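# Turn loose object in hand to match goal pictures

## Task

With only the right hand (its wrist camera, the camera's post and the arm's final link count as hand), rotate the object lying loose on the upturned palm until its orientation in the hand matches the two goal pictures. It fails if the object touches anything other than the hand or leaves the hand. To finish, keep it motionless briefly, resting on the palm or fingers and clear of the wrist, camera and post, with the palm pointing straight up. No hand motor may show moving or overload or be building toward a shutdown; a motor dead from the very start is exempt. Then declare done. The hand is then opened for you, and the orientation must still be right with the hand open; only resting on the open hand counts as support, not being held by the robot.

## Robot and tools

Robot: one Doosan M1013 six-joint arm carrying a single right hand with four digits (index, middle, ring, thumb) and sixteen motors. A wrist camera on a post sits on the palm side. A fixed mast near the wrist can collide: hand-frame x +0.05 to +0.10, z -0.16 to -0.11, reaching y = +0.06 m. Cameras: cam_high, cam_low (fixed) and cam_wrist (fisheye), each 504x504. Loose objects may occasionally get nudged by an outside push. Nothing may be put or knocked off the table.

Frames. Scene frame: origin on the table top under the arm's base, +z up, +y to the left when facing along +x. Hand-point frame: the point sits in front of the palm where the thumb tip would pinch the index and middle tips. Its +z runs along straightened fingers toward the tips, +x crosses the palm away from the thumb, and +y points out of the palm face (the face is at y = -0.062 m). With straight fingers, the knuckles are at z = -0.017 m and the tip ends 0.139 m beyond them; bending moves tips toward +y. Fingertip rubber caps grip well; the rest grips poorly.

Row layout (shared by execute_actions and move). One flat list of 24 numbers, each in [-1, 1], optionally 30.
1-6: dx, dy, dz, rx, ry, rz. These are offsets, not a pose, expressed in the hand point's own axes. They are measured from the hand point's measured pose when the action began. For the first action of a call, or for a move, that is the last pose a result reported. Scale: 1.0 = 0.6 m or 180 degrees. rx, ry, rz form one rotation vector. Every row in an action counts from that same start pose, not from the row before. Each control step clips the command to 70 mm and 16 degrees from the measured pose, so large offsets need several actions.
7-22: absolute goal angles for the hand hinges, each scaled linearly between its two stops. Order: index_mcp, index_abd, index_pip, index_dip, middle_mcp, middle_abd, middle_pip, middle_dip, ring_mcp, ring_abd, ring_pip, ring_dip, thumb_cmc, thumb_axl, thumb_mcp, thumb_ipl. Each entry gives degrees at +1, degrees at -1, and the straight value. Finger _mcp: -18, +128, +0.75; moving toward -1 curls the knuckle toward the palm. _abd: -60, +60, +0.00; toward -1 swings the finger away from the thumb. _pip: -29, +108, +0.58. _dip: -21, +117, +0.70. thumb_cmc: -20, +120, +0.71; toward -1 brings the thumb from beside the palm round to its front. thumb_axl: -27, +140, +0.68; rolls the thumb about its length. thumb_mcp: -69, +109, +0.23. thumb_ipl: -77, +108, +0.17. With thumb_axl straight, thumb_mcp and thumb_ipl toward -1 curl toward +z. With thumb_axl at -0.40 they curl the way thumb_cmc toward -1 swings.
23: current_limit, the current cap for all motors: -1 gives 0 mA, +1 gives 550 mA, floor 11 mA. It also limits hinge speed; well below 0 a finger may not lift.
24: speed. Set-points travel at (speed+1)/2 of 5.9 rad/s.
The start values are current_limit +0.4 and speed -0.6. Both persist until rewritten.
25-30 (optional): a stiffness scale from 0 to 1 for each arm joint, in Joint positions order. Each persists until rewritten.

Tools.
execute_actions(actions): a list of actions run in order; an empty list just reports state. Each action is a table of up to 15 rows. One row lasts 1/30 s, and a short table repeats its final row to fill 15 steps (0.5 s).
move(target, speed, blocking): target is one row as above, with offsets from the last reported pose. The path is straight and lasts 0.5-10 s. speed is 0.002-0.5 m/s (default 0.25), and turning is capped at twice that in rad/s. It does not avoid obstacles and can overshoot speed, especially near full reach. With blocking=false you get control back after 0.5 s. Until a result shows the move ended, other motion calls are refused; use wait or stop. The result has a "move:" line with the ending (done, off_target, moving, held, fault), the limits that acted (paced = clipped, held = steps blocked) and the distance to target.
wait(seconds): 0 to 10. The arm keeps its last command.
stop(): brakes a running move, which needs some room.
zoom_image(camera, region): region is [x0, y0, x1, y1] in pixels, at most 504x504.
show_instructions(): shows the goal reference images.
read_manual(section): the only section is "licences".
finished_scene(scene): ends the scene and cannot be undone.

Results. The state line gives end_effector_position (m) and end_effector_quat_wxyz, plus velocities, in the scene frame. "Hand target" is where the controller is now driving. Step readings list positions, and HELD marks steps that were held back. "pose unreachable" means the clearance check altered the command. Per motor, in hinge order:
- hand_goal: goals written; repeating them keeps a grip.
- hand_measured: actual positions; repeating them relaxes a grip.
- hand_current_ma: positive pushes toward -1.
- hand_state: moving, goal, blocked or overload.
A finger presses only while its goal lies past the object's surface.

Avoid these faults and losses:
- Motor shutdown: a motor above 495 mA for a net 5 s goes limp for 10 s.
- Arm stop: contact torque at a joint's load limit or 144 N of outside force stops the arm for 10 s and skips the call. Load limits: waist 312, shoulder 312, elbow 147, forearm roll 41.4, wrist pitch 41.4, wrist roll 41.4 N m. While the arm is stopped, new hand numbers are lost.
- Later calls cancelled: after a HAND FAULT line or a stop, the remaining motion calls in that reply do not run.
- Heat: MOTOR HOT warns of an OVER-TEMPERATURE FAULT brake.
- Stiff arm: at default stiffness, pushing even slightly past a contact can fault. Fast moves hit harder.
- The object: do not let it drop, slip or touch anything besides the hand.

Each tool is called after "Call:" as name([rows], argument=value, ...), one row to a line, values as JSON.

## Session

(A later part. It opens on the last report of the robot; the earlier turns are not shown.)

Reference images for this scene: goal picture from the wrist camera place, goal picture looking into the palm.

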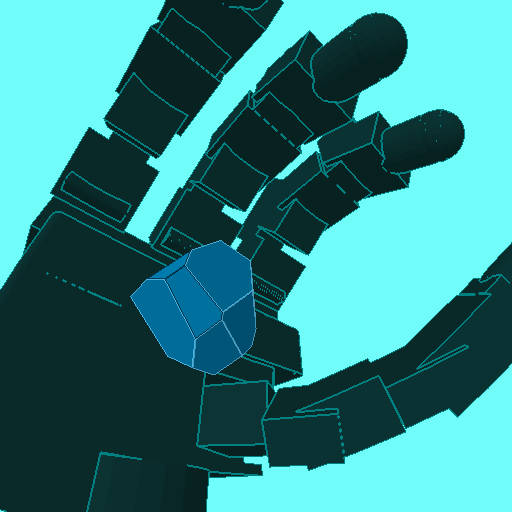

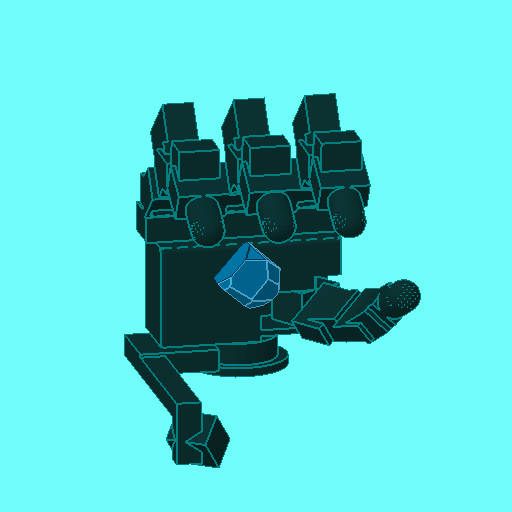

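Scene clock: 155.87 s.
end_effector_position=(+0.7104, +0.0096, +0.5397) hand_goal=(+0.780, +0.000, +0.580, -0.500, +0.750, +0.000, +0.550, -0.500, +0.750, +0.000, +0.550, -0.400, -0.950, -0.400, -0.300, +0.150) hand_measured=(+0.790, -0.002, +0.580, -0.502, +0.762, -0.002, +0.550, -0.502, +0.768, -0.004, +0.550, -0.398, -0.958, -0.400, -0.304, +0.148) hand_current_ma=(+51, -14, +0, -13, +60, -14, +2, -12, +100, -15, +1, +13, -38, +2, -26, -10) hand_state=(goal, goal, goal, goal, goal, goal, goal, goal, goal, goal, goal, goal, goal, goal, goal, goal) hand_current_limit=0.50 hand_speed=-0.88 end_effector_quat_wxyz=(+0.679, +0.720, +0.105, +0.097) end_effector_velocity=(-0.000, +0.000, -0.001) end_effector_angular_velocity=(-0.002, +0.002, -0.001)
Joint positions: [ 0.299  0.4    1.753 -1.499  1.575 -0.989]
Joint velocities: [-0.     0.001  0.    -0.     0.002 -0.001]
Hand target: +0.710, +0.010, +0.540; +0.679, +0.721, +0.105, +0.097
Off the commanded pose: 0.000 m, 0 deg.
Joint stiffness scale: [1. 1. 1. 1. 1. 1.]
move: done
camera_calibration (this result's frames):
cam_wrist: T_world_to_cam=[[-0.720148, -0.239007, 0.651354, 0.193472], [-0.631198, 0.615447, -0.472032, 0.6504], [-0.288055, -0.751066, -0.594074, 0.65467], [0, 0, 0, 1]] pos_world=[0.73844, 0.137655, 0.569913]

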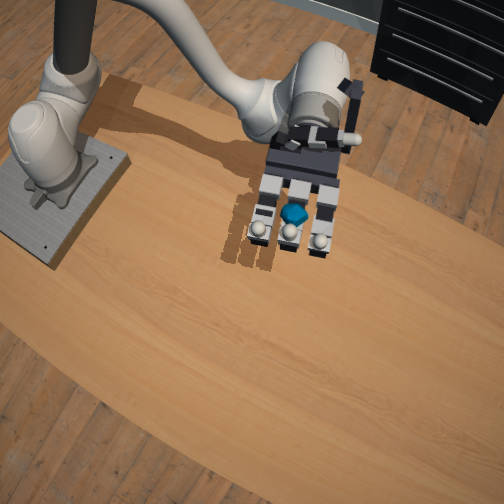

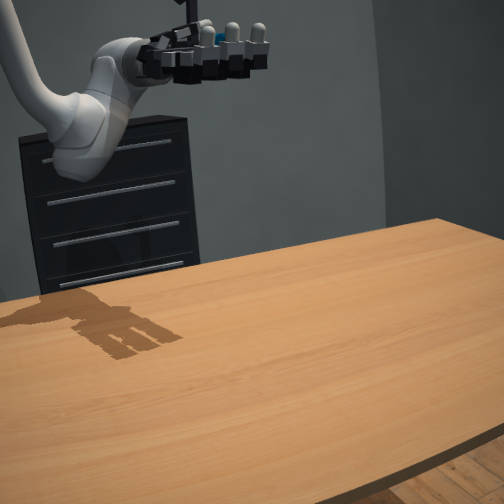

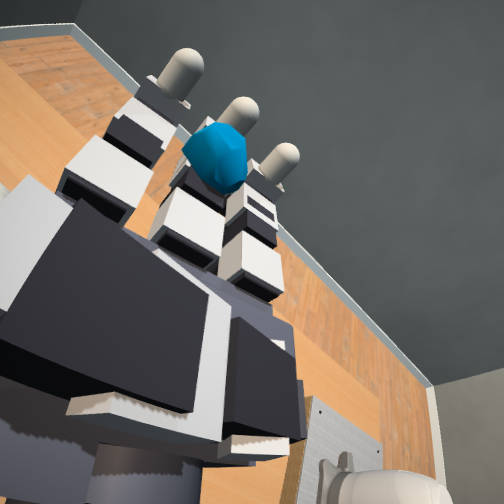

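Looks right. Level and open.

Call:
move(target=[0,0,0,-0.022,0,0,0.75,0,0.58,0.68,0.75,0,0.57,0.68,0.75,0,0.58,0.68,0.6,0.6,0.2,0.15,0.5,-0.6], speed=0.05)

Call:
zoom_image(camera="cam_high", region=[220,120,380,280])

Scene clock: 161.33 s.
end_effector_position=(+0.7122, +0.0110, +0.5411) hand_goal=(+0.750, +0.000, +0.580, +0.680, +0.750, +0.000, +0.570, +0.680, +0.750, +0.000, +0.580, +0.680, +0.600, +0.600, +0.200, +0.150) hand_measured=(+0.776, -0.002, +0.580, +0.678, +0.762, -0.002, +0.570, +0.678, +0.768, -0.004, +0.580, +0.678, +0.610, +0.598, +0.200, +0.148) hand_current_ma=(+143, -14, +3, -11, +64, -14, +5, -11, +100, -15, +3, -11, +56, -12, -5, -10) hand_state=(blocked, goal, goal, goal, goal, goal, goal, goal, goal, goal, goal, goal, goal, goal, goal, goal) hand_current_limit=0.50 hand_speed=-0.60 end_effector_quat_wxyz=(+0.700, +0.699, +0.103, +0.104) end_effector_velocity=(+0.000, -0.000, +0.000) end_effector_angular_velocity=(+0.000, -0.000, -0.000)
Joint positions: [ 0.294  0.414  1.763 -1.556  1.598 -0.963]
Joint velocities: [-0.     0.    -0.001  0.    -0.    -0.   ]
Hand target: +0.710, +0.010, +0.540; +0.703, +0.697, +0.102, +0.101
Off the commanded pose: 0.003 m, 1 deg.
Joint stiffness scale: [1. 1. 1. 1. 1. 1.]
move: done
camera_calibration (this result's frames):
cam_wrist: T_world_to_cam=[[-0.732255, -0.206513, 0.648965, 0.203794], [-0.624877, 0.582645, -0.519666, 0.673048], [-0.270798, -0.786051, -0.55569, 0.624347], [0, 0, 0, 1]] pos_world=[0.738874, 0.140706, 0.564449]

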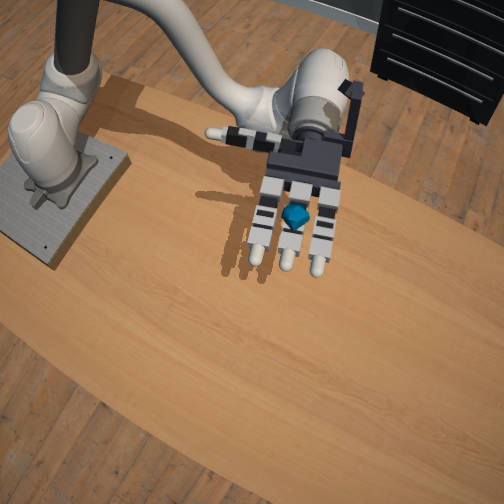

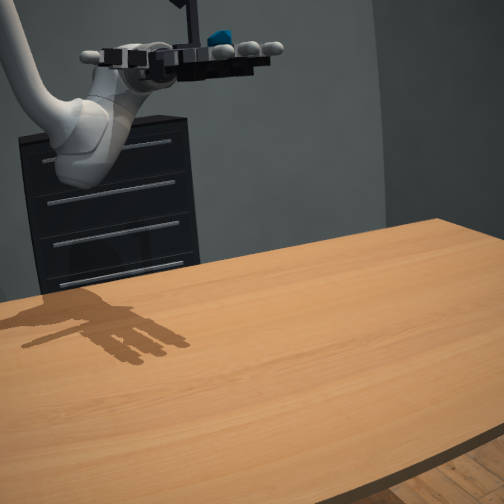

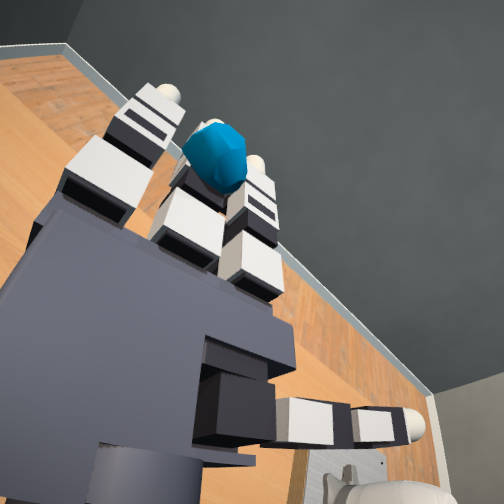

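Region (220, 120, 380, 280) of cam_high's 504x504 image, scaled by 3.150, with more detail than that image has.

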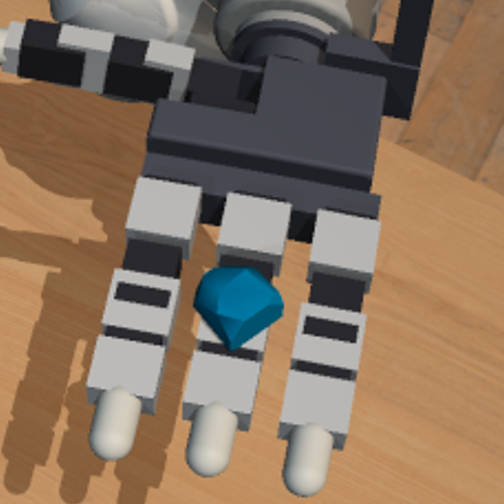

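Call:
finished_scene(scene=2)

The scene is finished: the task was done.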